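# Find the mislabeled box and move it to the tote

## Task

The office desks hold closed boxes, each marked FULL or EMPTY, and the marking on exactly one of them is incorrect. Place that one box inside the tote near the door so that no part of it sticks out over the tote's rim, and make sure every other box ends up resting on the desk it belongs to. The robot must not tip over or finish leaning. Everything must stay in place by itself at the end, without the robot holding it.

## Robot and tools

ROBOT. A TidyBot++: a wheeled base 0.54 m long, 0.50 m wide and 0.38 m tall on four powered casters, carrying a single seven-joint arm that ends in a two-finger gripper. The shoulder sits 0.12 m ahead of the base centre and 0.68 m above the floor. Segment lengths: upper arm 0.42 m, forearm 0.31 m, hand 0.31 m. There are two cameras. base_camera is a pinhole camera on the base, with 644x364 images. wrist_camera is a fisheye camera with 644x476 images that looks the way the hand points. At the start the arm is folded with the hand pointing down. It reaches up to 0.08 m past the base front, and the elbow is up to 1.15 m high.

FRAMES. The base frame has its origin on the floor below the base centre, with x forward, y to the left and z up. hand_pose is reported in this frame. It is the point between the finger pads; its z axis runs out along the fingers and its y axis is the closing direction. base_odometry is measured in the odometry frame, which is the base frame as it stood when the scene began. Heading grows to the left and runs from -3.142 to 3.142. Wheel slip is counted as travel, so drift of a few cm and degrees builds up. base_tilt is in degrees, positive when the robot leans forward or to the right.

execute_actions. The argument actions is a list holding one action or none; an empty list only reports. An action may contain base, joints, speeds, or a mix, and its parts start together.
- base holds exactly one key. translate_m is a forward offset in metres, negative for backward, from -2 to 2. strafe_m is a sideways offset in metres, positive to the left, from -2 to 2. rotate_rad is a turn on the spot in radians, positive counter-clockwise seen from above, from -6.3 to 6.3. Each is a relative move, counted from the base position in the latest reported state.
- joints holds absolute targets by name, in radians. joint_1_rad, joint_3_rad, joint_5_rad and joint_7_rad accept any angle and take the shorter way round, so for bigger turns send steps smaller than half a turn. Limits for the others: joint_2_rad ±2.249, joint_4_rad ±2.579, joint_6_rad ±2.099. gripper_pos is an absolute setting from 0 (fully open, about 85 mm gap) to 1 (closed); the gap is roughly 85 x (1 - gripper_pos) mm. Tolerances: ±0.039 for joints 1 to 4, ±0.056 for joints 5 to 7, and ±0.03 for the gripper. Signs: positive joint_1_rad turns the arm clockwise seen from above, which is the opposite of rotate_rad. With the hand pointing down, positive joint_7_rad turns it counter-clockwise, and at 1.57 the fingers open toward the robot's left and right. With joint_1_rad 0, joint_3_rad 3.14 and joint_5_rad 0, the arm stays in the base's x-z plane. In that plane each segment's lean from vertical is: upper arm = j2, forearm = j2 - j4, hand = j2 - j4 - j6. The hand point lies forward of the shoulder by the sum of length x sin(lean) over the segments, and above it by the sum of length x cos(lean).
- speeds caps the top speed of this action only: translate_m and strafe_m 0.05 to 0.5 m/s, rotate_rad 0.1 to 1.57 rad/s. The maximum is the default. A base move needing more than 8.667 s is refused, and no action runs past 15 s.
- cameras is a list of base_camera, wrist_camera or all. Leaving it out (or null) returns all images; [] returns none.
An unknown key or a value out of range rejects the whole call, and nothing moves. Any joint or base motion you leave out of an action may still be driving toward its earlier target.

wait(seconds, 0 to 10) lets time pass and reports the state. zoom_image(camera, region [x0,y0,x1,y1] in pixels, top-left origin, at most 504x504) enlarges part of that camera's newest full image. read_manual(section "licences") only returns licence text. finished_scene(scene, an integer 1 or 2) ends the scene for good, so call it only once the goal holds steadily.

RESULTS. Each result gives joint_positions, hand_pose, base_odometry, base_tilt, motor_effort (percent of max; the bracketed value is the peak during the last action, and readings are noisy), and base_status and joint_status:
- done: the target was reached. For the base this only means the wheels turned the full amount, so it may have slipped or been blocked well short.
- off_target: the part stopped away from its target and may keep pushing.
- contact_stop / time_out: the target is dropped and the part holds where it stopped.
- joint command not followed, with a cause: line: a self-collision check held back the arm targets, and joint_status shows not_followed. Nothing stops the arm from hitting the base itself.
- limit_stop_at_motor_heat: the action was stopped by overheating; send the target again.
- on_its_own: movement you did not command.
Warning lines include ARM HIT, MOTOR HOT (60 °C), OVER-TEMPERATURE FAULT (75 °C, the arm goes weak and sinks) and torque faults. A torque fault freezes the arm and gripper for 10 s and skips the rest of the call; limits are 104.5 N m for joints 1 to 4 and 51.3 N m for joints 5 to 7. If a call reports a stop, the following motion calls in the same reply are dropped.

PRACTICE. Friction often leaves joints slightly off even when the status reads done. To correct, send each joint its previous command plus (desired - measured). hand_pose itself may be off by 1 to 2 cm, so check the images. A held load makes the arm sag; never command a joint to its measured angle while carrying something. A hand pointing straight down rises no higher than about 0.94 m, and only close to the base. Closed fingertips reach about 20 mm past the hand point. A closed grip squeezes at about 100 N: done at 1 means the grip is empty, and off_target means something is held. Holding a load heats the motors, even while you think. The robot keeps its last command during your thinking time.

AVOID. Driving while the arm is snagged about 0.8 m or more above the floor can tip the robot. Pulling the arm back or backing away sets it upright again. A blocked base keeps shoving until it times out. Keep clear of drops, slams, hard pushes and boxes falling off desks or out of the tote. Loose objects may occasionally get a brief push from outside.

Each tool is called after "Emit:" as name(argument=value, ...), one argument or row to a line, values as JSON.

## Session

Emit:
execute_actions(
  actions=[],
)

Scene clock: 0.00 s.
base_odometry: x=+0.000 y=+0.000 heading=+0.000 (m, m, rad; odometry frame)
base_tilt: forward=+0.3 right=-0.2 (deg)
base_status: not commanded
joint_positions: joint_1_rad=-0.058 joint_2_rad=-0.407 joint_3_rad=+3.107 joint_4_rad=-2.540 joint_5_rad=+0.012 joint_6_rad=-0.844 joint_7_rad=+1.549 gripper_pos=+0.000
joint_status: not commanded
motor_effort: joint_1_rad=+0 joint_2_rad=+1 joint_3_rad=+1 joint_4_rad=+13 joint_5_rad=+0 joint_6_rad=+2 joint_7_rad=+1 (%)
hand_pose: x=+0.2688 y=+0.0109 z=+0.5935 quat_wxyz=(+0.007, +0.996, +0.038, +0.083) (m; base frame)
pictures: base_camera, wrist_camera
Images, in order (width x height): base_camera 644x364, wrist_camera 644x476.

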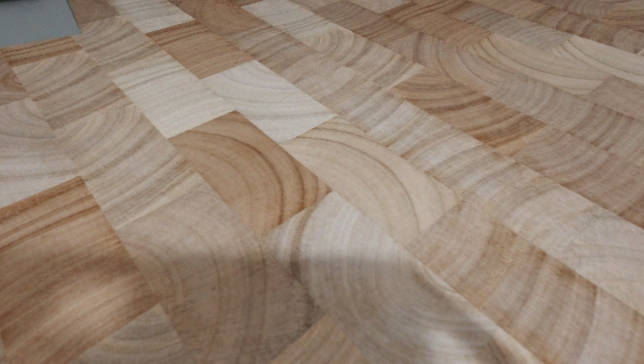

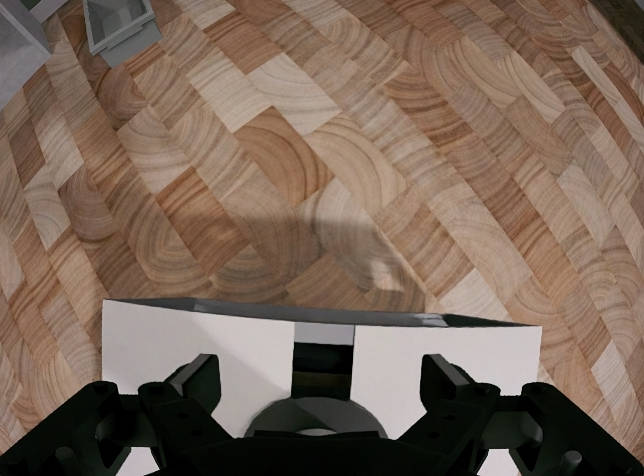

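Emit:
execute_actions(
  actions=[
    {"joints":{"joint_1_rad":0,"joint_2_rad":-0.4,"joint_3_rad":3.14,"joint_4_rad":-1.0,"joint_5_rad":0,"joint_6_rad":-1.35,"joint_7_rad":1.57}},
  ],
  cameras=["wrist_camera"],
)

Emit:
execute_actions(
  actions=[
    {"base":{"rotate_rad":-1.57}},
  ],
  cameras=["wrist_camera"],
)

Emit:
execute_actions(
  actions=[
    {"base":{"rotate_rad":-1.57}},
  ],
  cameras=["wrist_camera"],
)

Scene clock: 3.27 s.
base_odometry: x=+0.000 y=+0.000 heading=+0.000 (m, m, rad; odometry frame)
base_tilt: forward=+0.3 right=-0.2 (deg)
base_status: not commanded
joint_positions: joint_1_rad=-0.013 joint_2_rad=-0.407 joint_3_rad=+3.128 joint_4_rad=-1.008 joint_5_rad=+0.012 joint_6_rad=-1.304 joint_7_rad=+1.549 gripper_pos=+0.000
joint_status: all done
motor_effort: joint_1_rad=+0(1) joint_2_rad=+0(7) joint_3_rad=+0(0) joint_4_rad=+16(22) joint_5_rad=-1(1) joint_6_rad=+9(9) joint_7_rad=+1(0) (%)
hand_pose: x=+0.4238 y=+0.0085 z=+1.2253 quat_wxyz=(-0.006, +0.815, +0.001, +0.580) (m; base frame)
pictures: wrist_camera
Images, in order (width x height): wrist_camera 644x476.

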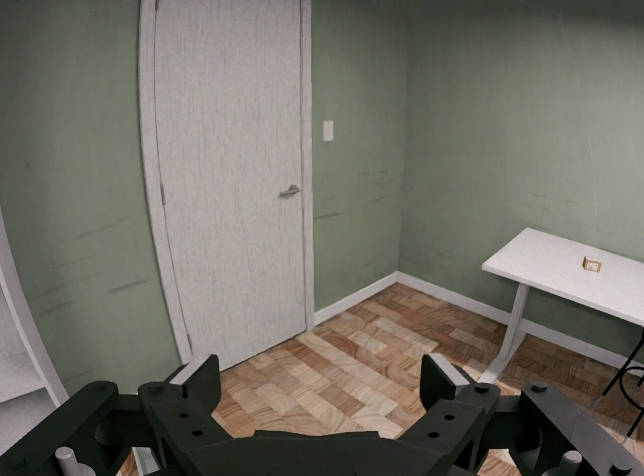

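Scene clock: 5.57 s.
base_odometry: x=+0.000 y=+0.000 heading=-1.569 (m, m, rad; odometry frame)
base_tilt: forward=+0.3 right=-0.2 (deg)
base_status: done
joint_positions: joint_1_rad=-0.010 joint_2_rad=-0.407 joint_3_rad=+3.135 joint_4_rad=-1.008 joint_5_rad=+0.012 joint_6_rad=-1.304 joint_7_rad=+1.549 gripper_pos=+0.000
joint_status: not commanded
motor_effort: joint_1_rad=+0(1) joint_2_rad=+0(2) joint_3_rad=-1(1) joint_4_rad=+16(17) joint_5_rad=-1(0) joint_6_rad=+9(9) joint_7_rad=+1(1) (%)
hand_pose: x=+0.4240 y=+0.0039 z=+1.2253 quat_wxyz=(-0.004, +0.815, -0.004, +0.580) (m; base frame)
pictures: wrist_camera
Images, in order (width x height): wrist_camera 644x476.

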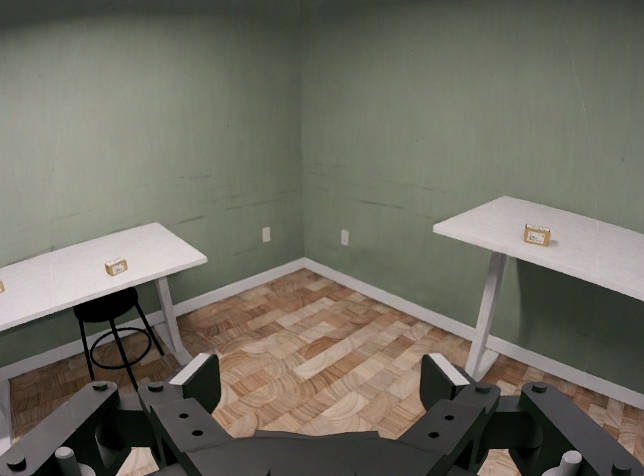

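Scene clock: 7.87 s.
base_odometry: x=+0.000 y=+0.000 heading=-3.139 (m, m, rad; odometry frame)
base_tilt: forward=+0.3 right=-0.2 (deg)
base_status: done
joint_positions: joint_1_rad=-0.009 joint_2_rad=-0.407 joint_3_rad=+3.138 joint_4_rad=-1.008 joint_5_rad=+0.012 joint_6_rad=-1.304 joint_7_rad=+1.549 gripper_pos=+0.000
joint_status: not commanded
motor_effort: joint_1_rad=+0(1) joint_2_rad=+0(2) joint_3_rad=+1(1) joint_4_rad=+16(17) joint_5_rad=+0(0) joint_6_rad=+9(9) joint_7_rad=+1(1) (%)
hand_pose: x=+0.4241 y=+0.0021 z=+1.2253 quat_wxyz=(-0.004, +0.815, -0.006, +0.580) (m; base frame)
pictures: wrist_camera
Images, in order (width x height): wrist_camera 644x476.

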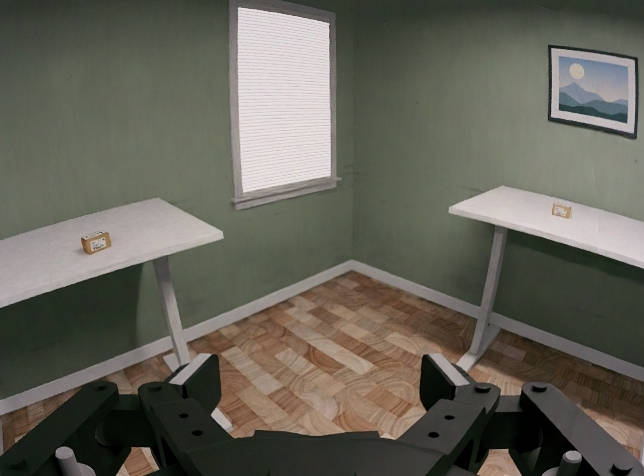

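Emit:
execute_actions(
  actions=[
    {"base":{"rotate_rad":-0.8}},
  ],
)

Scene clock: 9.77 s.
base_odometry: x=+0.000 y=+0.000 heading=+2.345 (m, m, rad; odometry frame)
base_tilt: forward=+0.3 right=-0.2 (deg)
base_status: done
joint_positions: joint_1_rad=-0.008 joint_2_rad=-0.407 joint_3_rad=+3.139 joint_4_rad=-1.008 joint_5_rad=+0.012 joint_6_rad=-1.304 joint_7_rad=+1.549 gripper_pos=+0.000
joint_status: not commanded
motor_effort: joint_1_rad=+0(1) joint_2_rad=+0(2) joint_3_rad=+1(2) joint_4_rad=+16(16) joint_5_rad=+0(0) joint_6_rad=+9(9) joint_7_rad=+1(1) (%)
hand_pose: x=+0.4241 y=+0.0013 z=+1.2253 quat_wxyz=(-0.003, +0.815, -0.007, +0.580) (m; base frame)
pictures: base_camera, wrist_camera
Images, in order (width x height): base_camera 644x364, wrist_camera 644x476.

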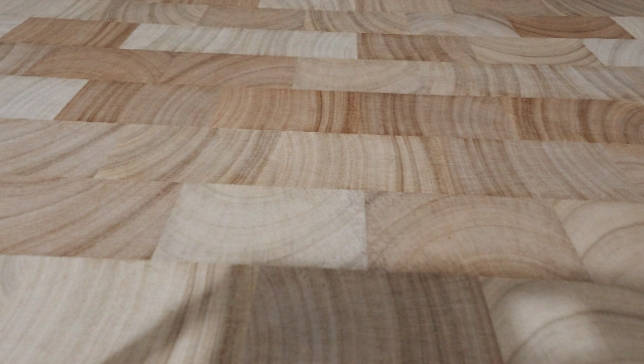

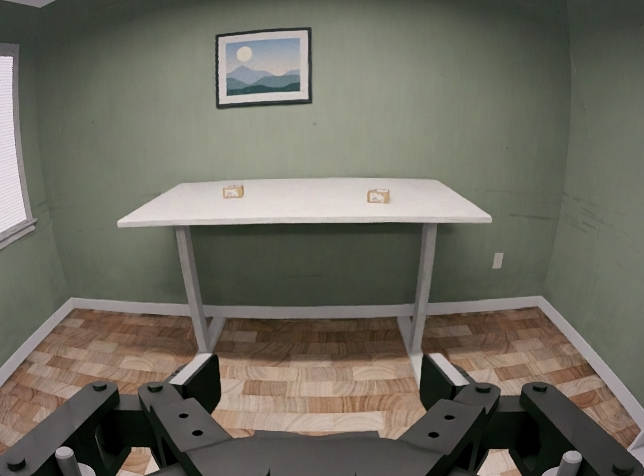

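Emit:
zoom_image(
  camera="wrist_camera",
  region=[200, 160, 420, 240],
)

Region (200, 160, 420, 240) of wrist_camera's 644x476 image, scaled by 2.291; it fills the top 183 rows of this view, and the rest is white.

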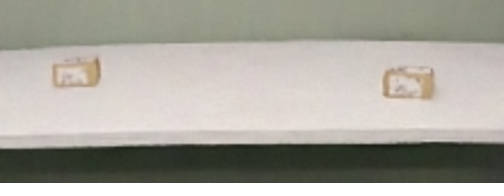

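Emit:
execute_actions(
  actions=[
    {"base":{"rotate_rad":-0.06}},
  ],
  cameras=[],
)

Emit:
execute_actions(
  actions=[
    {"base":{"translate_m":0.7}},
  ],
)

Scene clock: 11.30 s.
base_odometry: x=+0.000 y=+0.000 heading=+2.286 (m, m, rad; odometry frame)
base_tilt: forward=+0.3 right=-0.2 (deg)
base_status: done
joint_positions: joint_1_rad=-0.007 joint_2_rad=-0.407 joint_3_rad=+3.141 joint_4_rad=-1.008 joint_5_rad=+0.012 joint_6_rad=-1.304 joint_7_rad=+1.549 gripper_pos=+0.000
joint_status: not commanded
motor_effort: joint_1_rad=+0(1) joint_2_rad=+0(0) joint_3_rad=+0(2) joint_4_rad=+16(16) joint_5_rad=-1(0) joint_6_rad=+9(9) joint_7_rad=+1(1) (%)
hand_pose: x=+0.4241 y=+0.0003 z=+1.2253 quat_wxyz=(-0.003, +0.815, -0.008, +0.580) (m; base frame)
pictures: none
No camera images: the call's "cameras" was empty. Leave "cameras" out to get every camera's image.

Scene clock: 14.07 s.
base_odometry: x=-0.459 y=+0.529 heading=+2.286 (m, m, rad; odometry frame)
base_tilt: forward=+0.3 right=-0.2 (deg)
base_status: done
joint_positions: joint_1_rad=-0.007 joint_2_rad=-0.399 joint_3_rad=+3.141 joint_4_rad=-1.007 joint_5_rad=+0.012 joint_6_rad=-1.307 joint_7_rad=+1.549 gripper_pos=+0.000
joint_status: not commanded
motor_effort: joint_1_rad=+0(0) joint_2_rad=-1(6) joint_3_rad=+0(1) joint_4_rad=+16(17) joint_5_rad=-1(0) joint_6_rad=+9(9) joint_7_rad=+0(1) (%)
hand_pose: x=+0.4282 y=+0.0003 z=+1.2223 quat_wxyz=(-0.003, +0.818, -0.008, +0.575) (m; base frame)
pictures: base_camera, wrist_camera
Images, in order (width x height): base_camera 644x364, wrist_camera 644x476.

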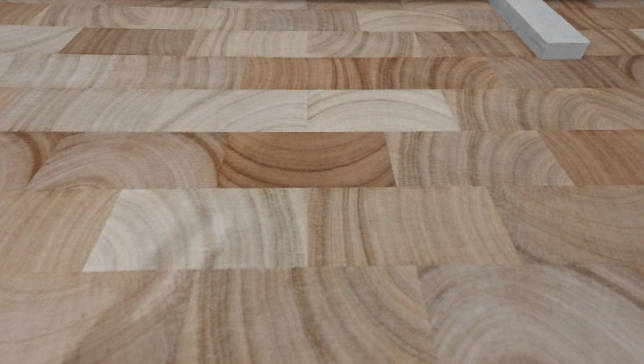

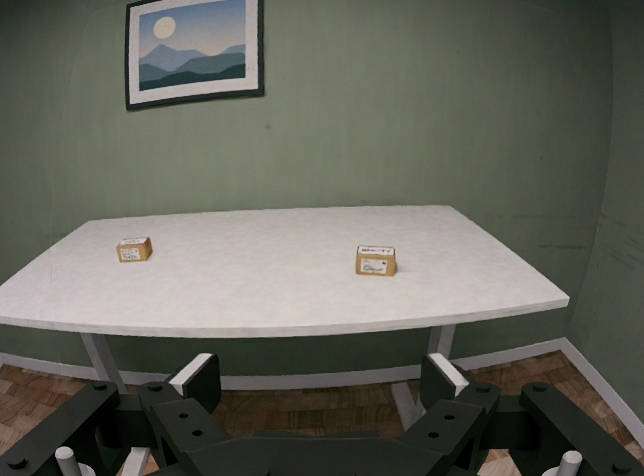

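Emit:
execute_actions(
  actions=[
    {"base":{"strafe_m":0.22},"joints":{"joint_1_rad":0,"joint_2_rad":0.4,"joint_3_rad":3.14,"joint_4_rad":-0.45,"joint_5_rad":0.843,"joint_6_rad":-1.897,"joint_7_rad":0.345}},
  ],
  cameras=["wrist_camera"],
)

Emit:
execute_actions(
  actions=[
    {"base":{"translate_m":0.43}},
  ],
)

Scene clock: 18.60 s.
base_odometry: x=-0.625 y=+0.385 heading=+2.285 (m, m, rad; odometry frame)
base_tilt: forward=+0.3 right=-0.2 (deg)
base_status: done
joint_positions: joint_1_rad=-0.006 joint_2_rad=+0.397 joint_3_rad=+3.138 joint_4_rad=-0.464 joint_5_rad=+0.797 joint_6_rad=-1.852 joint_7_rad=+0.367 gripper_pos=+0.000
joint_status: all done
motor_effort: joint_1_rad=+0(1) joint_2_rad=-29(31) joint_3_rad=+2(2) joint_4_rad=+15(16) joint_5_rad=+5(4) joint_6_rad=+5(8) joint_7_rad=+1(1) (%)
hand_pose: x=+0.5927 y=-0.2088 z=+1.0596 quat_wxyz=(+0.169, +0.641, -0.659, +0.355) (m; base frame)
pictures: wrist_camera
Images, in order (width x height): wrist_camera 644x476.

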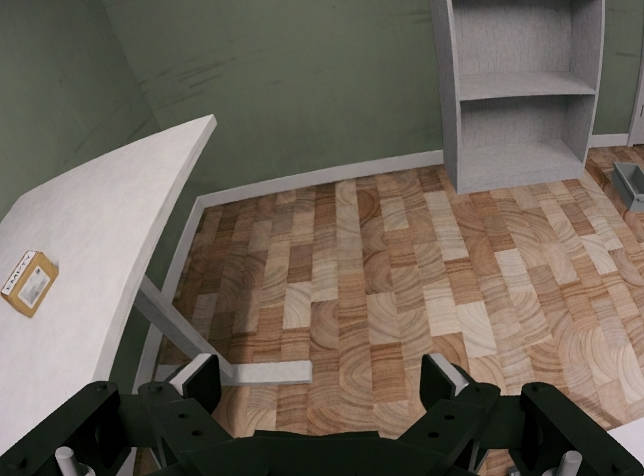

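Scene clock: 20.80 s.
base_odometry: x=-0.907 y=+0.709 heading=+2.286 (m, m, rad; odometry frame)
base_tilt: forward=+0.3 right=-0.1 (deg)
base_status: done
joint_positions: joint_1_rad=-0.006 joint_2_rad=+0.406 joint_3_rad=+3.138 joint_4_rad=-0.461 joint_5_rad=+0.799 joint_6_rad=-1.855 joint_7_rad=+0.367 gripper_pos=+0.000
joint_status: not commanded
motor_effort: joint_1_rad=+0(1) joint_2_rad=-30(34) joint_3_rad=+1(1) joint_4_rad=+15(16) joint_5_rad=+4(5) joint_6_rad=+5(6) joint_7_rad=+1(1) (%)
hand_pose: x=+0.5952 y=-0.2091 z=+1.0562 quat_wxyz=(+0.171, +0.641, -0.659, +0.353) (m; base frame)
pictures: base_camera, wrist_camera
Images, in order (width x height): base_camera 644x364, wrist_camera 644x476.

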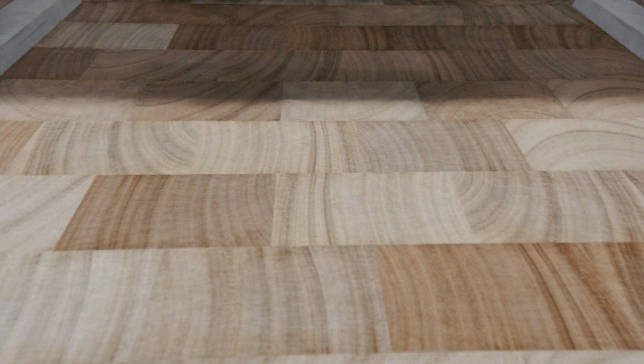

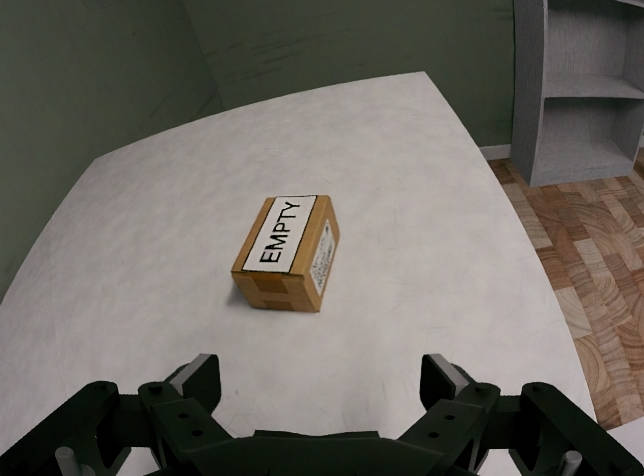

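Emit:
execute_actions(
  actions=[
    {"base":{"translate_m":0.06},"joints":{"joint_4_rad":-0.65,"joint_5_rad":0.887,"joint_6_rad":-1.94,"joint_7_rad":0.323}},
  ],
  cameras=["wrist_camera"],
)

Scene clock: 22.63 s.
base_odometry: x=-0.947 y=+0.755 heading=+2.286 (m, m, rad; odometry frame)
base_tilt: forward=+0.3 right=-0.2 (deg)
base_status: done
joint_positions: joint_1_rad=-0.006 joint_2_rad=+0.409 joint_3_rad=+3.138 joint_4_rad=-0.643 joint_5_rad=+0.839 joint_6_rad=-1.895 joint_7_rad=+0.349 gripper_pos=+0.000
joint_status: all done
motor_effort: joint_1_rad=+0(1) joint_2_rad=-31(35) joint_3_rad=+1(1) joint_4_rad=+15(17) joint_5_rad=+5(6) joint_6_rad=+3(6) joint_7_rad=+1(1) (%)
hand_pose: x=+0.5728 y=-0.2146 z=+1.0029 quat_wxyz=(+0.252, +0.652, -0.655, +0.287) (m; base frame)
pictures: wrist_camera
Images, in order (width x height): wrist_camera 644x476.

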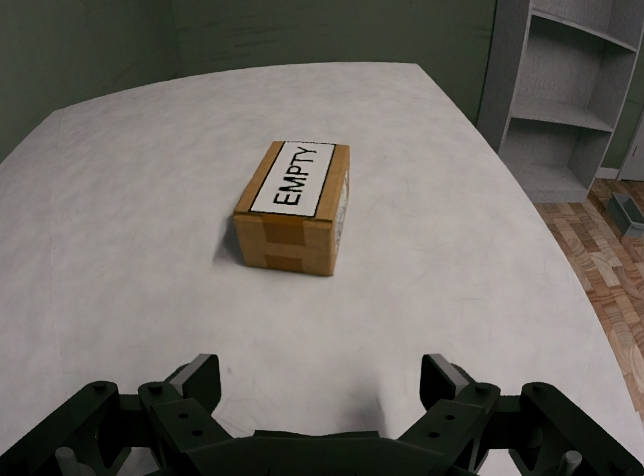

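Emit:
execute_actions(
  actions=[
    {"base":{"translate_m":0.055},"joints":{"joint_1_rad":0.13,"joint_4_rad":-0.685}},
  ],
  cameras=["wrist_camera"],
)

Scene clock: 24.67 s.
base_odometry: x=-0.983 y=+0.796 heading=+2.286 (m, m, rad; odometry frame)
base_tilt: forward=+0.3 right=-0.2 (deg)
base_status: done
joint_positions: joint_1_rad=+0.128 joint_2_rad=+0.407 joint_3_rad=+3.138 joint_4_rad=-0.675 joint_5_rad=+0.841 joint_6_rad=-1.897 joint_7_rad=+0.349 gripper_pos=+0.000
joint_status: all done
motor_effort: joint_1_rad=+0(2) joint_2_rad=-31(35) joint_3_rad=+1(2) joint_4_rad=+16(17) joint_5_rad=+5(6) joint_6_rad=+3(4) joint_7_rad=+1(1) (%)
hand_pose: x=+0.5366 y=-0.2733 z=+0.9947 quat_wxyz=(+0.281, +0.610, -0.694, +0.258) (m; base frame)
pictures: wrist_camera
Images, in order (width x height): wrist_camera 644x476.

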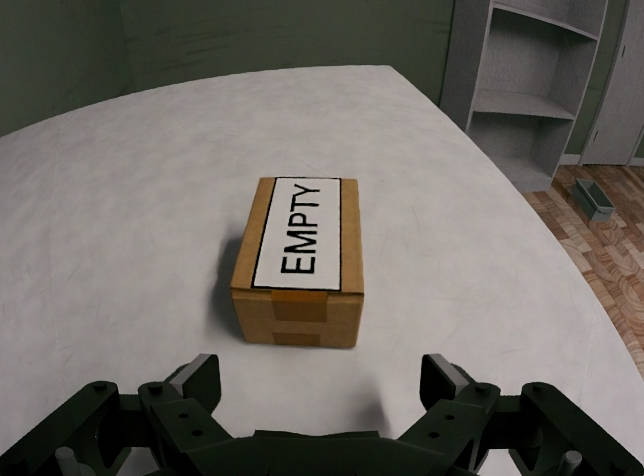

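Emit:
execute_actions(
  actions=[
    {"base":{"strafe_m":-0.068},"joints":{"joint_4_rad":-0.70}},
  ],
  cameras=["wrist_camera"],
)

Emit:
execute_actions(
  actions=[
    {"joints":{"gripper_pos":1}},
  ],
  cameras=["wrist_camera"],
)

Emit:
execute_actions(
  actions=[
    {"joints":{"joint_4_rad":-0.58}},
  ],
  cameras=["wrist_camera"],
)

Scene clock: 26.37 s.
base_odometry: x=-0.932 y=+0.841 heading=+2.286 (m, m, rad; odometry frame)
base_tilt: forward=+0.4 right=-0.1 (deg)
base_status: done
joint_positions: joint_1_rad=+0.135 joint_2_rad=+0.407 joint_3_rad=+3.139 joint_4_rad=-0.690 joint_5_rad=+0.841 joint_6_rad=-1.897 joint_7_rad=+0.349 gripper_pos=+0.000
joint_status: all done
motor_effort: joint_1_rad=+0(3) joint_2_rad=-32(32) joint_3_rad=+1(2) joint_4_rad=+16(16) joint_5_rad=+6(6) joint_6_rad=+3(4) joint_7_rad=+1(1) (%)
hand_pose: x=+0.5335 y=-0.2760 z=+0.9908 quat_wxyz=(+0.286, +0.610, -0.695, +0.252) (m; base frame)
pictures: wrist_camera
Images, in order (width x height): wrist_camera 644x476.

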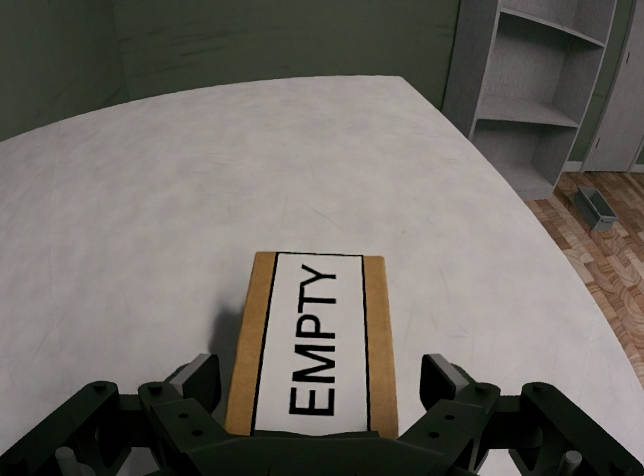

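Scene clock: 27.47 s.
base_odometry: x=-0.932 y=+0.841 heading=+2.286 (m, m, rad; odometry frame)
base_tilt: forward=+0.3 right=-0.1 (deg)
base_status: not commanded
joint_positions: joint_1_rad=+0.134 joint_2_rad=+0.406 joint_3_rad=+3.139 joint_4_rad=-0.690 joint_5_rad=+0.843 joint_6_rad=-1.897 joint_7_rad=+0.348 gripper_pos=+0.347
joint_status: gripper_pos off_target (ended at +0.347, target +1.000)
motor_effort: joint_1_rad=+0(2) joint_2_rad=-32(31) joint_3_rad=+1(1) joint_4_rad=+16(16) joint_5_rad=+5(5) joint_6_rad=+3(3) joint_7_rad=+1(1) (%)
hand_pose: x=+0.5329 y=-0.2761 z=+0.9916 quat_wxyz=(+0.287, +0.609, -0.695, +0.253) (m; base frame)
pictures: wrist_camera
Images, in order (width x height): wrist_camera 644x476.

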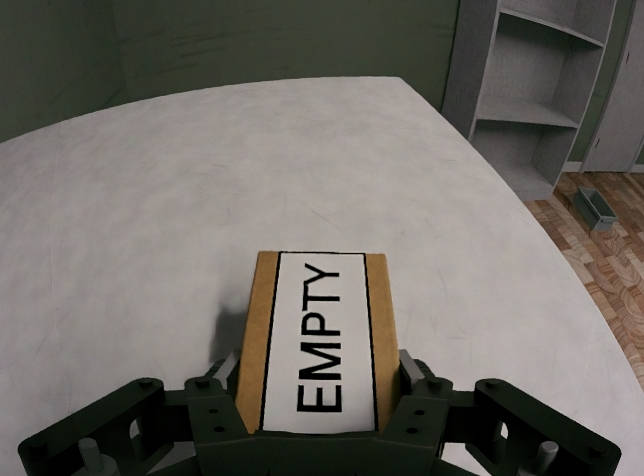

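Scene clock: 28.43 s.
base_odometry: x=-0.932 y=+0.841 heading=+2.286 (m, m, rad; odometry frame)
base_tilt: forward=+0.4 right=-0.2 (deg)
base_status: not commanded
joint_positions: joint_1_rad=+0.134 joint_2_rad=+0.405 joint_3_rad=+3.139 joint_4_rad=-0.588 joint_5_rad=+0.843 joint_6_rad=-1.897 joint_7_rad=+0.348 gripper_pos=+0.347
joint_status: all done
motor_effort: joint_1_rad=+0(0) joint_2_rad=-31(33) joint_3_rad=+2(2) joint_4_rad=+16(16) joint_5_rad=+5(6) joint_6_rad=+4(4) joint_7_rad=+1(1) (%)
hand_pose: x=+0.5387 y=-0.2770 z=+1.0211 quat_wxyz=(+0.255, +0.593, -0.707, +0.288) (m; base frame)
pictures: wrist_camera
Images, in order (width x height): wrist_camera 644x476.

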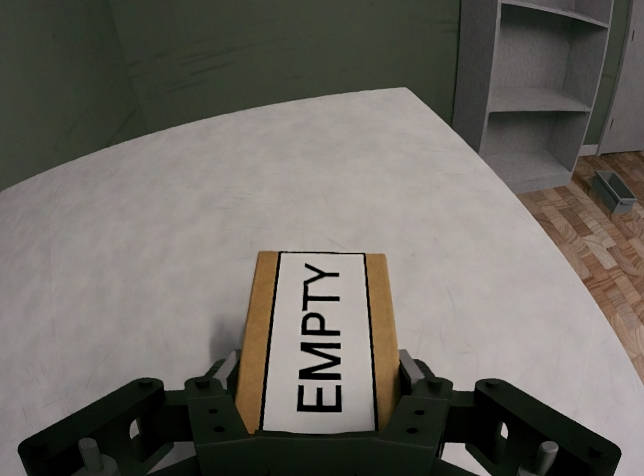

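Emit:
execute_actions(
  actions=[
    {"joints":{"joint_4_rad":-0.70}},
  ],
  cameras=[],
)

Emit:
execute_actions(
  actions=[
    {"joints":{"gripper_pos":0}},
  ],
  cameras=[],
)

Emit:
execute_actions(
  actions=[
    {"joints":{"joint_4_rad":-0.2}},
  ],
  cameras=["wrist_camera"],
)

Emit:
execute_actions(
  actions=[
    {"joints":{"joint_1_rad":0,"joint_5_rad":-0.887,"joint_7_rad":2.82}},
  ],
  cameras=[],
)

Emit:
execute_actions(
  actions=[
    {"joints":{"joint_4_rad":-0.64}},
  ],
  cameras=["wrist_camera"],
)

Scene clock: 30.13 s.
base_odometry: x=-0.932 y=+0.841 heading=+2.286 (m, m, rad; odometry frame)
base_tilt: forward=+0.3 right=-0.2 (deg)
base_status: not commanded
joint_positions: joint_1_rad=+0.134 joint_2_rad=+0.405 joint_3_rad=+3.139 joint_4_rad=-0.693 joint_5_rad=+0.843 joint_6_rad=-1.897 joint_7_rad=+0.348 gripper_pos=+0.347
joint_status: all done
motor_effort: joint_1_rad=+0(0) joint_2_rad=-31(32) joint_3_rad=+0(1) joint_4_rad=+16(16) joint_5_rad=+6(5) joint_6_rad=+3(4) joint_7_rad=+1(1) (%)
hand_pose: x=+0.5323 y=-0.2761 z=+0.9914 quat_wxyz=(+0.287, +0.609, -0.695, +0.252) (m; base frame)
pictures: none
No camera images: the call's "cameras" was empty. Leave "cameras" out to get every camera's image.

Scene clock: 31.23 s.
base_odometry: x=-0.932 y=+0.841 heading=+2.286 (m, m, rad; odometry frame)
base_tilt: forward=+0.4 right=-0.2 (deg)
base_status: not commanded
joint_positions: joint_1_rad=+0.134 joint_2_rad=+0.405 joint_3_rad=+3.139 joint_4_rad=-0.693 joint_5_rad=+0.843 joint_6_rad=-1.897 joint_7_rad=+0.348 gripper_pos=+0.000
joint_status: all done
motor_effort: joint_1_rad=+0(0) joint_2_rad=-31(31) joint_3_rad=+2(1) joint_4_rad=+16(16) joint_5_rad=+6(5) joint_6_rad=+3(3) joint_7_rad=+1(1) (%)
hand_pose: x=+0.5323 y=-0.2761 z=+0.9914 quat_wxyz=(+0.287, +0.609, -0.695, +0.252) (m; base frame)
pictures: none
No camera images: the call's "cameras" was empty. Leave "cameras" out to get every camera's image.

Scene clock: 32.93 s.
base_odometry: x=-0.932 y=+0.841 heading=+2.286 (m, m, rad; odometry frame)
base_tilt: forward=+0.3 right=-0.1 (deg)
base_status: not commanded
joint_positions: joint_1_rad=+0.134 joint_2_rad=+0.403 joint_3_rad=+3.139 joint_4_rad=-0.210 joint_5_rad=+0.843 joint_6_rad=-1.897 joint_7_rad=+0.348 gripper_pos=+0.000
joint_status: all done
motor_effort: joint_1_rad=+0(0) joint_2_rad=-28(32) joint_3_rad=+1(1) joint_4_rad=+12(16) joint_5_rad=+4(5) joint_6_rad=+6(6) joint_7_rad=+1(1) (%)
hand_pose: x=+0.5354 y=-0.2766 z=+1.1310 quat_wxyz=(+0.133, +0.522, -0.735, +0.412) (m; base frame)
pictures: wrist_camera
Images, in order (width x height): wrist_camera 644x476.

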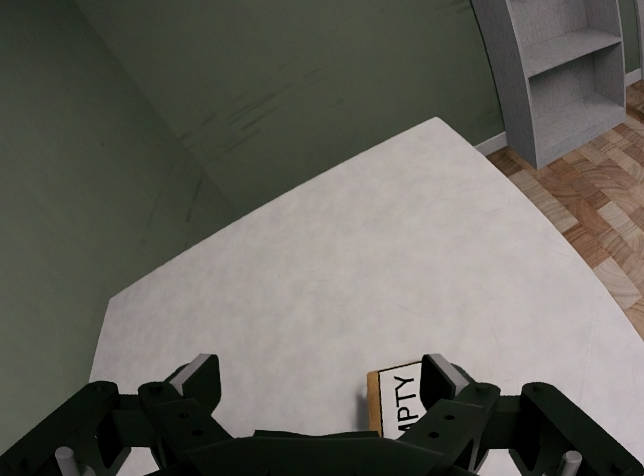

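Scene clock: 35.50 s.
base_odometry: x=-0.932 y=+0.841 heading=+2.286 (m, m, rad; odometry frame)
base_tilt: forward=+0.3 right=-0.1 (deg)
base_status: not commanded
joint_positions: joint_1_rad=+0.006 joint_2_rad=+0.403 joint_3_rad=+3.139 joint_4_rad=-0.209 joint_5_rad=-0.861 joint_6_rad=-1.897 joint_7_rad=+2.814 gripper_pos=+0.000
joint_status: all done
motor_effort: joint_1_rad=+0(1) joint_2_rad=-27(30) joint_3_rad=-2(2) joint_4_rad=+12(14) joint_5_rad=-5(4) joint_6_rad=+6(7) joint_7_rad=+1(1) (%)
hand_pose: x=+0.5650 y=+0.2230 z=+1.1344 quat_wxyz=(-0.107, +0.558, +0.705, +0.425) (m; base frame)
pictures: none
No camera images: the call's "cameras" was empty. Leave "cameras" out to get every camera's image.

Scene clock: 37.10 s.
base_odometry: x=-0.932 y=+0.841 heading=+2.286 (m, m, rad; odometry frame)
base_tilt: forward=+0.3 right=-0.2 (deg)
base_status: not commanded
joint_positions: joint_1_rad=+0.006 joint_2_rad=+0.403 joint_3_rad=+3.139 joint_4_rad=-0.631 joint_5_rad=-0.861 joint_6_rad=-1.897 joint_7_rad=+2.814 gripper_pos=+0.000
joint_status: all done
motor_effort: joint_1_rad=+0(0) joint_2_rad=-30(31) joint_3_rad=-2(3) joint_4_rad=+15(16) joint_5_rad=-7(6) joint_6_rad=+4(6) joint_7_rad=+0(1) (%)
hand_pose: x=+0.5672 y=+0.2231 z=+1.0140 quat_wxyz=(-0.253, +0.634, +0.667, +0.299) (m; base frame)
pictures: wrist_camera
Images, in order (width x height): wrist_camera 644x476.

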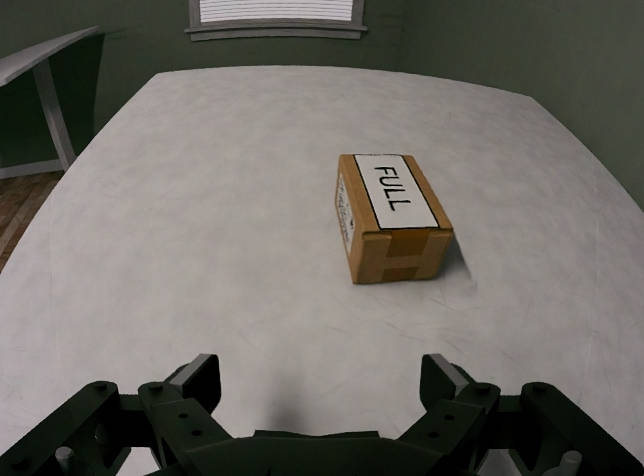

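Emit:
execute_actions(
  actions=[
    {"joints":{"joint_4_rad":-0.76,"joint_5_rad":-1.095,"joint_6_rad":-1.55,"joint_7_rad":2.91}},
  ],
  cameras=[],
)

Emit:
execute_actions(
  actions=[
    {"base":{"strafe_m":0.07}},
  ],
  cameras=["wrist_camera"],
)

Scene clock: 39.33 s.
base_odometry: x=-0.932 y=+0.841 heading=+2.286 (m, m, rad; odometry frame)
base_tilt: forward=+0.3 right=-0.1 (deg)
base_status: not commanded
joint_positions: joint_1_rad=+0.006 joint_2_rad=+0.403 joint_3_rad=+3.139 joint_4_rad=-0.748 joint_5_rad=-1.054 joint_6_rad=-1.584 joint_7_rad=+2.886 gripper_pos=+0.000
joint_status: all done
motor_effort: joint_1_rad=+0(0) joint_2_rad=-33(34) joint_3_rad=-3(3) joint_4_rad=+17(18) joint_5_rad=-8(8) joint_6_rad=+4(5) joint_7_rad=+1(1) (%)
hand_pose: x=+0.6309 y=+0.2697 z=+1.0553 quat_wxyz=(-0.282, +0.605, +0.602, +0.439) (m; base frame)
pictures: none
No camera images: the call's "cameras" was empty. Leave "cameras" out to get every camera's image.

Scene clock: 40.43 s.
base_odometry: x=-0.985 y=+0.795 heading=+2.286 (m, m, rad; odometry frame)
base_tilt: forward=+0.3 right=-0.2 (deg)
base_status: done
joint_positions: joint_1_rad=-0.002 joint_2_rad=+0.403 joint_3_rad=+3.139 joint_4_rad=-0.748 joint_5_rad=-1.054 joint_6_rad=-1.584 joint_7_rad=+2.886 gripper_pos=+0.000
joint_status: not commanded
motor_effort: joint_1_rad=+0(3) joint_2_rad=-33(34) joint_3_rad=-2(3) joint_4_rad=+17(18) joint_5_rad=-8(8) joint_6_rad=+4(4) joint_7_rad=+1(1) (%)
hand_pose: x=+0.6287 y=+0.2739 z=+1.0552 quat_wxyz=(-0.284, +0.603, +0.604, +0.438) (m; base frame)
pictures: wrist_camera
Images, in order (width x height): wrist_camera 644x476.

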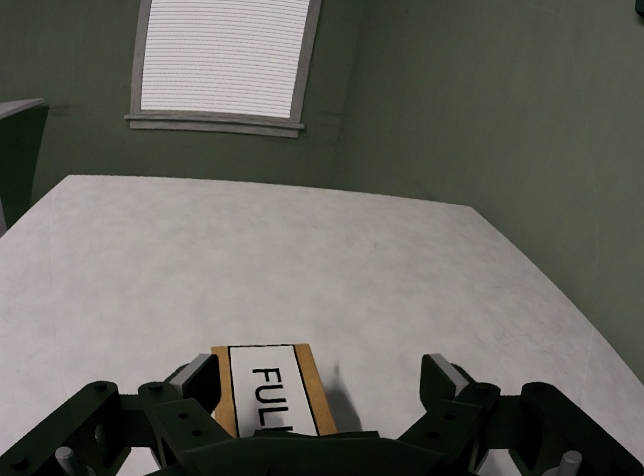

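Emit:
execute_actions(
  actions=[
    {"base":{"strafe_m":-0.028},"joints":{"joint_1_rad":-0.065,"joint_4_rad":-0.83}},
  ],
  cameras=["wrist_camera"],
)

Scene clock: 41.70 s.
base_odometry: x=-0.963 y=+0.814 heading=+2.286 (m, m, rad; odometry frame)
base_tilt: forward=+0.3 right=-0.2 (deg)
base_status: done
joint_positions: joint_1_rad=-0.054 joint_2_rad=+0.403 joint_3_rad=+3.139 joint_4_rad=-0.823 joint_5_rad=-1.054 joint_6_rad=-1.584 joint_7_rad=+2.886 gripper_pos=+0.000
joint_status: all done
motor_effort: joint_1_rad=+0(4) joint_2_rad=-33(36) joint_3_rad=-2(3) joint_4_rad=+17(19) joint_5_rad=-8(9) joint_6_rad=+4(4) joint_7_rad=+1(1) (%)
hand_pose: x=+0.6119 y=+0.2997 z=+1.0296 quat_wxyz=(-0.316, +0.603, +0.609, +0.407) (m; base frame)
pictures: wrist_camera
Images, in order (width x height): wrist_camera 644x476.

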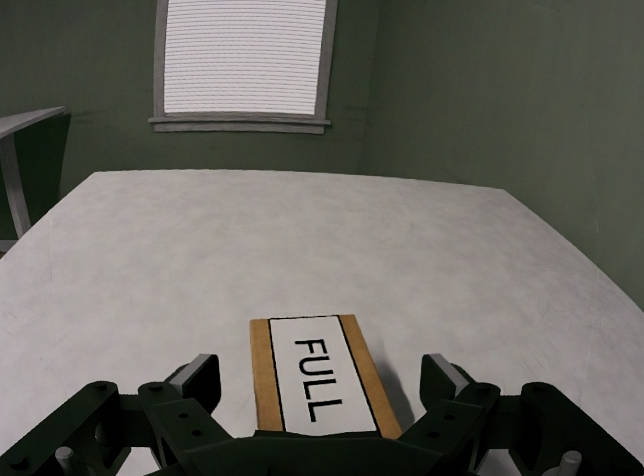

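Emit:
execute_actions(
  actions=[
    {"joints":{"joint_1_rad":-0.025,"joint_4_rad":-0.945}},
  ],
  cameras=["wrist_camera"],
)

Scene clock: 43.03 s.
base_odometry: x=-0.963 y=+0.814 heading=+2.286 (m, m, rad; odometry frame)
base_tilt: forward=+0.4 right=-0.1 (deg)
base_status: not commanded
joint_positions: joint_1_rad=-0.033 joint_2_rad=+0.403 joint_3_rad=+3.139 joint_4_rad=-0.938 joint_5_rad=-1.054 joint_6_rad=-1.584 joint_7_rad=+2.886 gripper_pos=+0.000
joint_status: all done
motor_effort: joint_1_rad=+0(1) joint_2_rad=-33(35) joint_3_rad=-2(2) joint_4_rad=+18(20) joint_5_rad=-8(9) joint_6_rad=+3(4) joint_7_rad=+1(1) (%)
hand_pose: x=+0.6112 y=+0.2892 z=+0.9903 quat_wxyz=(-0.345, +0.632, +0.585, +0.373) (m; base frame)
pictures: wrist_camera
Images, in order (width x height): wrist_camera 644x476.

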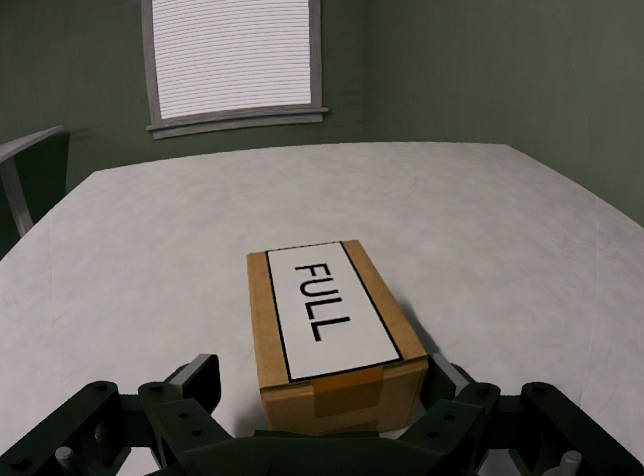

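Emit:
execute_actions(
  actions=[
    {"base":{"strafe_m":0.025},"joints":{"joint_1_rad":-0.005}},
  ],
  cameras=["wrist_camera"],
)

Emit:
execute_actions(
  actions=[
    {"joints":{"gripper_pos":1}},
  ],
  cameras=["wrist_camera"],
)

Emit:
execute_actions(
  actions=[
    {"joints":{"joint_4_rad":-0.84}},
  ],
  cameras=["wrist_camera"],
)

Scene clock: 44.23 s.
base_odometry: x=-0.982 y=+0.797 heading=+2.286 (m, m, rad; odometry frame)
base_tilt: forward=+0.4 right=-0.2 (deg)
base_status: done
joint_positions: joint_1_rad=-0.010 joint_2_rad=+0.403 joint_3_rad=+3.139 joint_4_rad=-0.938 joint_5_rad=-1.054 joint_6_rad=-1.584 joint_7_rad=+2.886 gripper_pos=+0.000
joint_status: all done
motor_effort: joint_1_rad=+0(4) joint_2_rad=-34(35) joint_3_rad=-2(4) joint_4_rad=+18(19) joint_5_rad=-8(9) joint_6_rad=+3(3) joint_7_rad=+1(1) (%)
hand_pose: x=+0.6177 y=+0.2779 z=+0.9904 quat_wxyz=(-0.341, +0.639, +0.577, +0.377) (m; base frame)
pictures: wrist_camera
Images, in order (width x height): wrist_camera 644x476.

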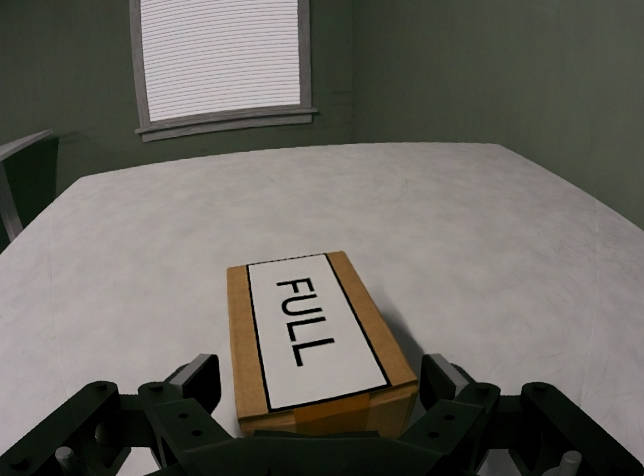

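Scene clock: 45.33 s.
base_odometry: x=-0.982 y=+0.797 heading=+2.286 (m, m, rad; odometry frame)
base_tilt: forward=+0.4 right=-0.2 (deg)
base_status: not commanded
joint_positions: joint_1_rad=-0.008 joint_2_rad=+0.402 joint_3_rad=+3.139 joint_4_rad=-0.938 joint_5_rad=-1.057 joint_6_rad=-1.584 joint_7_rad=+2.886 gripper_pos=+0.285
joint_status: gripper_pos off_target (ended at +0.285, target +1.000)
motor_effort: joint_1_rad=+0(3) joint_2_rad=-32(34) joint_3_rad=-2(2) joint_4_rad=+17(19) joint_5_rad=-7(10) joint_6_rad=+1(4) joint_7_rad=+1(1) (%)
hand_pose: x=+0.6177 y=+0.2774 z=+0.9914 quat_wxyz=(-0.341, +0.639, +0.576, +0.378) (m; base frame)
pictures: wrist_camera
Images, in order (width x height): wrist_camera 644x476.

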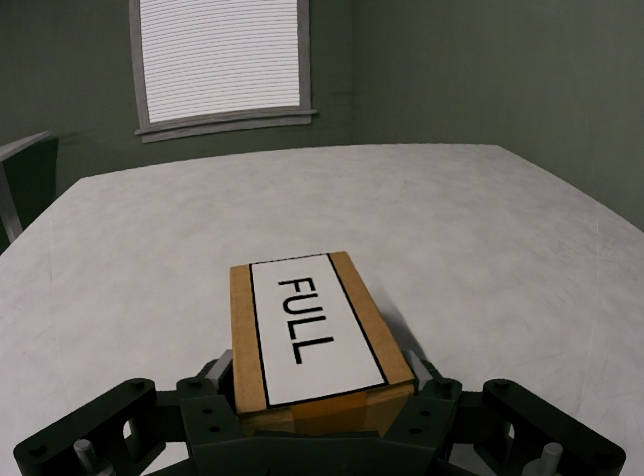

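Scene clock: 46.27 s.
base_odometry: x=-0.982 y=+0.797 heading=+2.286 (m, m, rad; odometry frame)
base_tilt: forward=+0.3 right=-0.2 (deg)
base_status: not commanded
joint_positions: joint_1_rad=-0.008 joint_2_rad=+0.409 joint_3_rad=+3.139 joint_4_rad=-0.858 joint_5_rad=-1.057 joint_6_rad=-1.584 joint_7_rad=+2.886 gripper_pos=+0.285
joint_status: all done
motor_effort: joint_1_rad=+0(0) joint_2_rad=-35(37) joint_3_rad=-2(3) joint_4_rad=+20(20) joint_5_rad=-11(11) joint_6_rad=+4(4) joint_7_rad=+1(1) (%)
hand_pose: x=+0.6251 y=+0.2774 z=+1.0156 quat_wxyz=(-0.320, +0.624, +0.589, +0.402) (m; base frame)
pictures: wrist_camera
Images, in order (width x height): wrist_camera 644x476.

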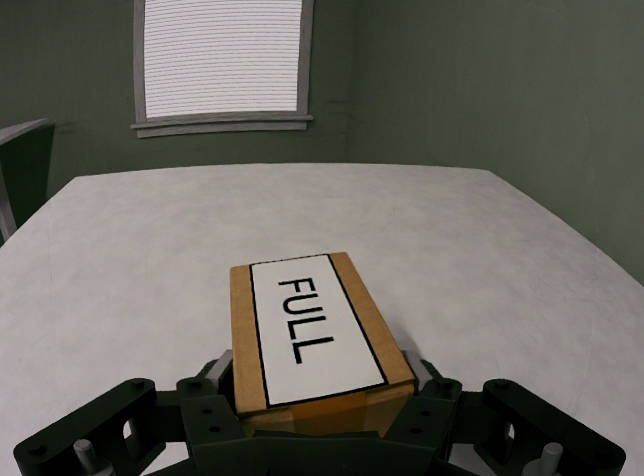

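Emit:
execute_actions(
  actions=[
    {"joints":{"joint_4_rad":-0.93}},
  ],
  cameras=[],
)

Emit:
execute_actions(
  actions=[
    {"joints":{"gripper_pos":0}},
  ],
  cameras=[],
)

Emit:
execute_actions(
  actions=[
    {"joints":{"joint_4_rad":-0.7}},
  ],
  cameras=["wrist_camera"],
)

Emit:
execute_actions(
  actions=[
    {"base":{"translate_m":-1.35},"joints":{"joint_2_rad":-0.4}},
  ],
  cameras=[],
)

Emit:
execute_actions(
  actions=[
    {"base":{"rotate_rad":1.571},"joints":{"joint_1_rad":0,"joint_2_rad":-0.4,"joint_4_rad":-1.0,"joint_5_rad":0.04,"joint_6_rad":-1.5,"joint_7_rad":1.55}},
  ],
)

Emit:
execute_actions(
  actions=[
    {"base":{"translate_m":0.3}},
  ],
)

Scene clock: 48.10 s.
base_odometry: x=-0.982 y=+0.797 heading=+2.286 (m, m, rad; odometry frame)
base_tilt: forward=+0.3 right=-0.1 (deg)
base_status: not commanded
joint_positions: joint_1_rad=-0.008 joint_2_rad=+0.409 joint_3_rad=+3.139 joint_4_rad=-0.929 joint_5_rad=-1.059 joint_6_rad=-1.583 joint_7_rad=+2.886 gripper_pos=+0.285
joint_status: all done
motor_effort: joint_1_rad=+0(2) joint_2_rad=-35(37) joint_3_rad=-3(3) joint_4_rad=+19(21) joint_5_rad=-9(11) joint_6_rad=+3(4) joint_7_rad=+1(1) (%)
hand_pose: x=+0.6208 y=+0.2775 z=+0.9917 quat_wxyz=(-0.341, +0.638, +0.576, +0.380) (m; base frame)
pictures: none
No camera images: the call's "cameras" was empty. Leave "cameras" out to get every camera's image.

Scene clock: 49.20 s.
base_odometry: x=-0.982 y=+0.797 heading=+2.286 (m, m, rad; odometry frame)
base_tilt: forward=+0.3 right=-0.2 (deg)
base_status: not commanded
joint_positions: joint_1_rad=-0.008 joint_2_rad=+0.409 joint_3_rad=+3.139 joint_4_rad=-0.929 joint_5_rad=-1.059 joint_6_rad=-1.583 joint_7_rad=+2.886 gripper_pos=+0.000
joint_status: all done
motor_effort: joint_1_rad=+0(0) joint_2_rad=-33(36) joint_3_rad=-1(3) joint_4_rad=+18(20) joint_5_rad=-8(10) joint_6_rad=+3(3) joint_7_rad=+1(1) (%)
hand_pose: x=+0.6207 y=+0.2775 z=+0.9919 quat_wxyz=(-0.341, +0.638, +0.576, +0.380) (m; base frame)
pictures: none
No camera images: the call's "cameras" was empty. Leave "cameras" out to get every camera's image.

Scene clock: 50.43 s.
base_odometry: x=-0.982 y=+0.797 heading=+2.286 (m, m, rad; odometry frame)
base_tilt: forward=+0.4 right=-0.2 (deg)
base_status: not commanded
joint_positions: joint_1_rad=-0.008 joint_2_rad=+0.406 joint_3_rad=+3.139 joint_4_rad=-0.708 joint_5_rad=-1.059 joint_6_rad=-1.583 joint_7_rad=+2.886 gripper_pos=+0.000
joint_status: all done
motor_effort: joint_1_rad=+0(0) joint_2_rad=-32(35) joint_3_rad=-3(2) joint_4_rad=+17(18) joint_5_rad=-8(9) joint_6_rad=+4(4) joint_7_rad=+1(1) (%)
hand_pose: x=+0.6282 y=+0.2775 z=+1.0690 quat_wxyz=(-0.275, +0.591, +0.610, +0.450) (m; base frame)
pictures: wrist_camera
Images, in order (width x height): wrist_camera 644x476.

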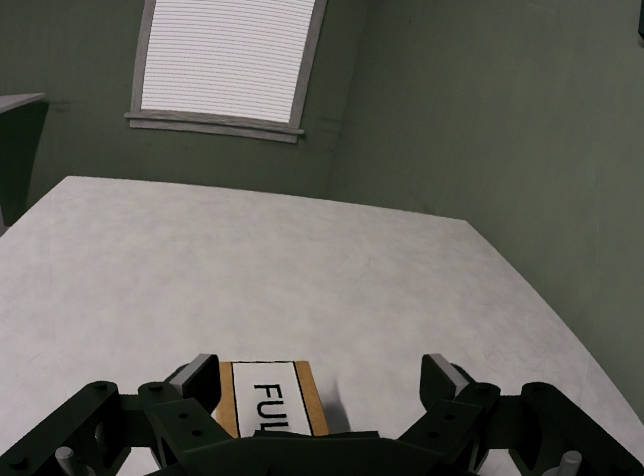

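Scene clock: 54.53 s.
base_odometry: x=-0.097 y=-0.222 heading=+2.286 (m, m, rad; odometry frame)
base_tilt: forward=+0.3 right=-0.2 (deg)
base_status: done
joint_positions: joint_1_rad=-0.005 joint_2_rad=-0.406 joint_3_rad=+3.139 joint_4_rad=-0.701 joint_5_rad=-1.059 joint_6_rad=-1.583 joint_7_rad=+2.886 gripper_pos=+0.000
joint_status: all done
motor_effort: joint_1_rad=+0(2) joint_2_rad=+7(38) joint_3_rad=+1(3) joint_4_rad=+8(19) joint_5_rad=-3(9) joint_6_rad=+9(9) joint_7_rad=+1(1) (%)
hand_pose: x=+0.1867 y=+0.2737 z=+1.3210 quat_wxyz=(-0.011, +0.363, +0.667, +0.650) (m; base frame)
pictures: none
No camera images: the call's "cameras" was empty. Leave "cameras" out to get every camera's image.

Scene clock: 56.83 s.
base_odometry: x=-0.097 y=-0.222 heading=-2.427 (m, m, rad; odometry frame)
base_tilt: forward=+0.3 right=-0.1 (deg)
base_status: done
joint_positions: joint_1_rad=-0.005 joint_2_rad=-0.405 joint_3_rad=+3.139 joint_4_rad=-0.994 joint_5_rad=+0.008 joint_6_rad=-1.545 joint_7_rad=+1.563 gripper_pos=+0.000
joint_status: all done
motor_effort: joint_1_rad=+0(2) joint_2_rad=+1(10) joint_3_rad=+0(3) joint_4_rad=+15(15) joint_5_rad=-1(4) joint_6_rad=+8(9) joint_7_rad=+1(1) (%)
hand_pose: x=+0.3908 y=+0.0014 z=+1.1637 quat_wxyz=(+0.000, +0.876, -0.002, +0.483) (m; base frame)
pictures: base_camera, wrist_camera
Images, in order (width x height): base_camera 644x364, wrist_camera 644x476.

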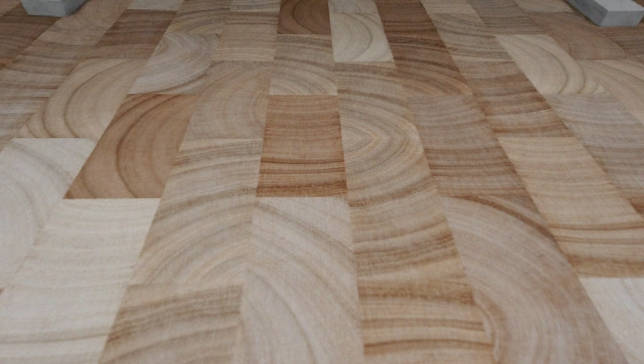

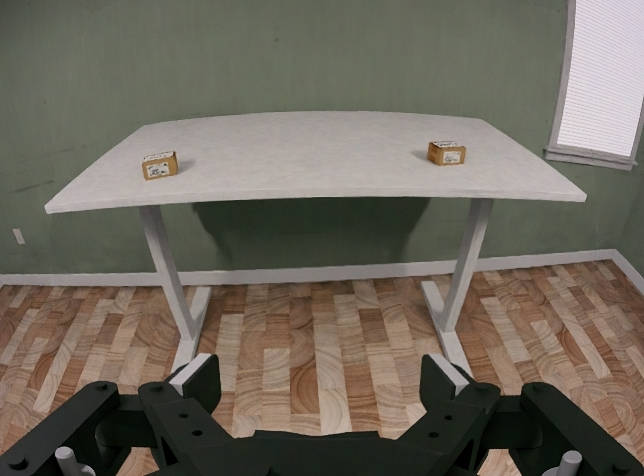

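Scene clock: 58.73 s.
base_odometry: x=-0.324 y=-0.419 heading=-2.426 (m, m, rad; odometry frame)
base_tilt: forward=+0.3 right=-0.1 (deg)
base_status: done
joint_positions: joint_1_rad=-0.005 joint_2_rad=-0.394 joint_3_rad=+3.139 joint_4_rad=-0.995 joint_5_rad=+0.008 joint_6_rad=-1.543 joint_7_rad=+1.563 gripper_pos=+0.000
joint_status: not commanded
motor_effort: joint_1_rad=+0(0) joint_2_rad=+0(7) joint_3_rad=+0(0) joint_4_rad=+15(16) joint_5_rad=+0(1) joint_6_rad=+8(8) joint_7_rad=+1(1) (%)
hand_pose: x=+0.3967 y=+0.0014 z=+1.1609 quat_wxyz=(+0.000, +0.878, -0.002, +0.479) (m; base frame)
pictures: base_camera, wrist_camera
Images, in order (width x height): base_camera 644x364, wrist_camera 644x476.

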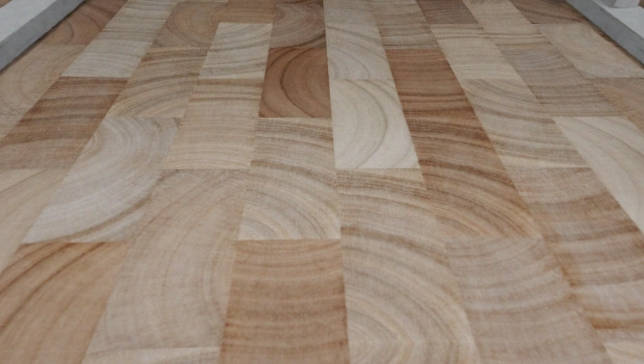

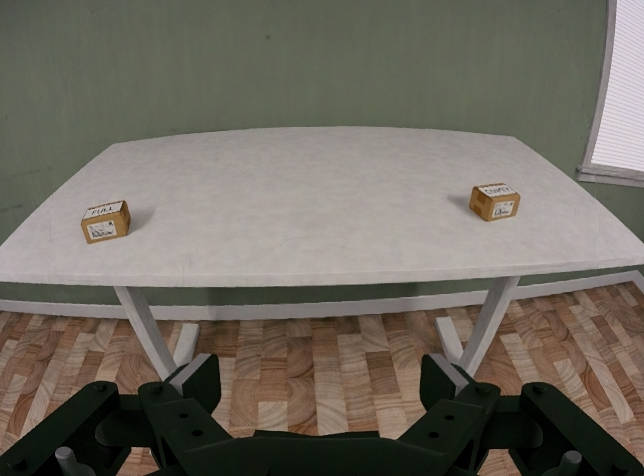

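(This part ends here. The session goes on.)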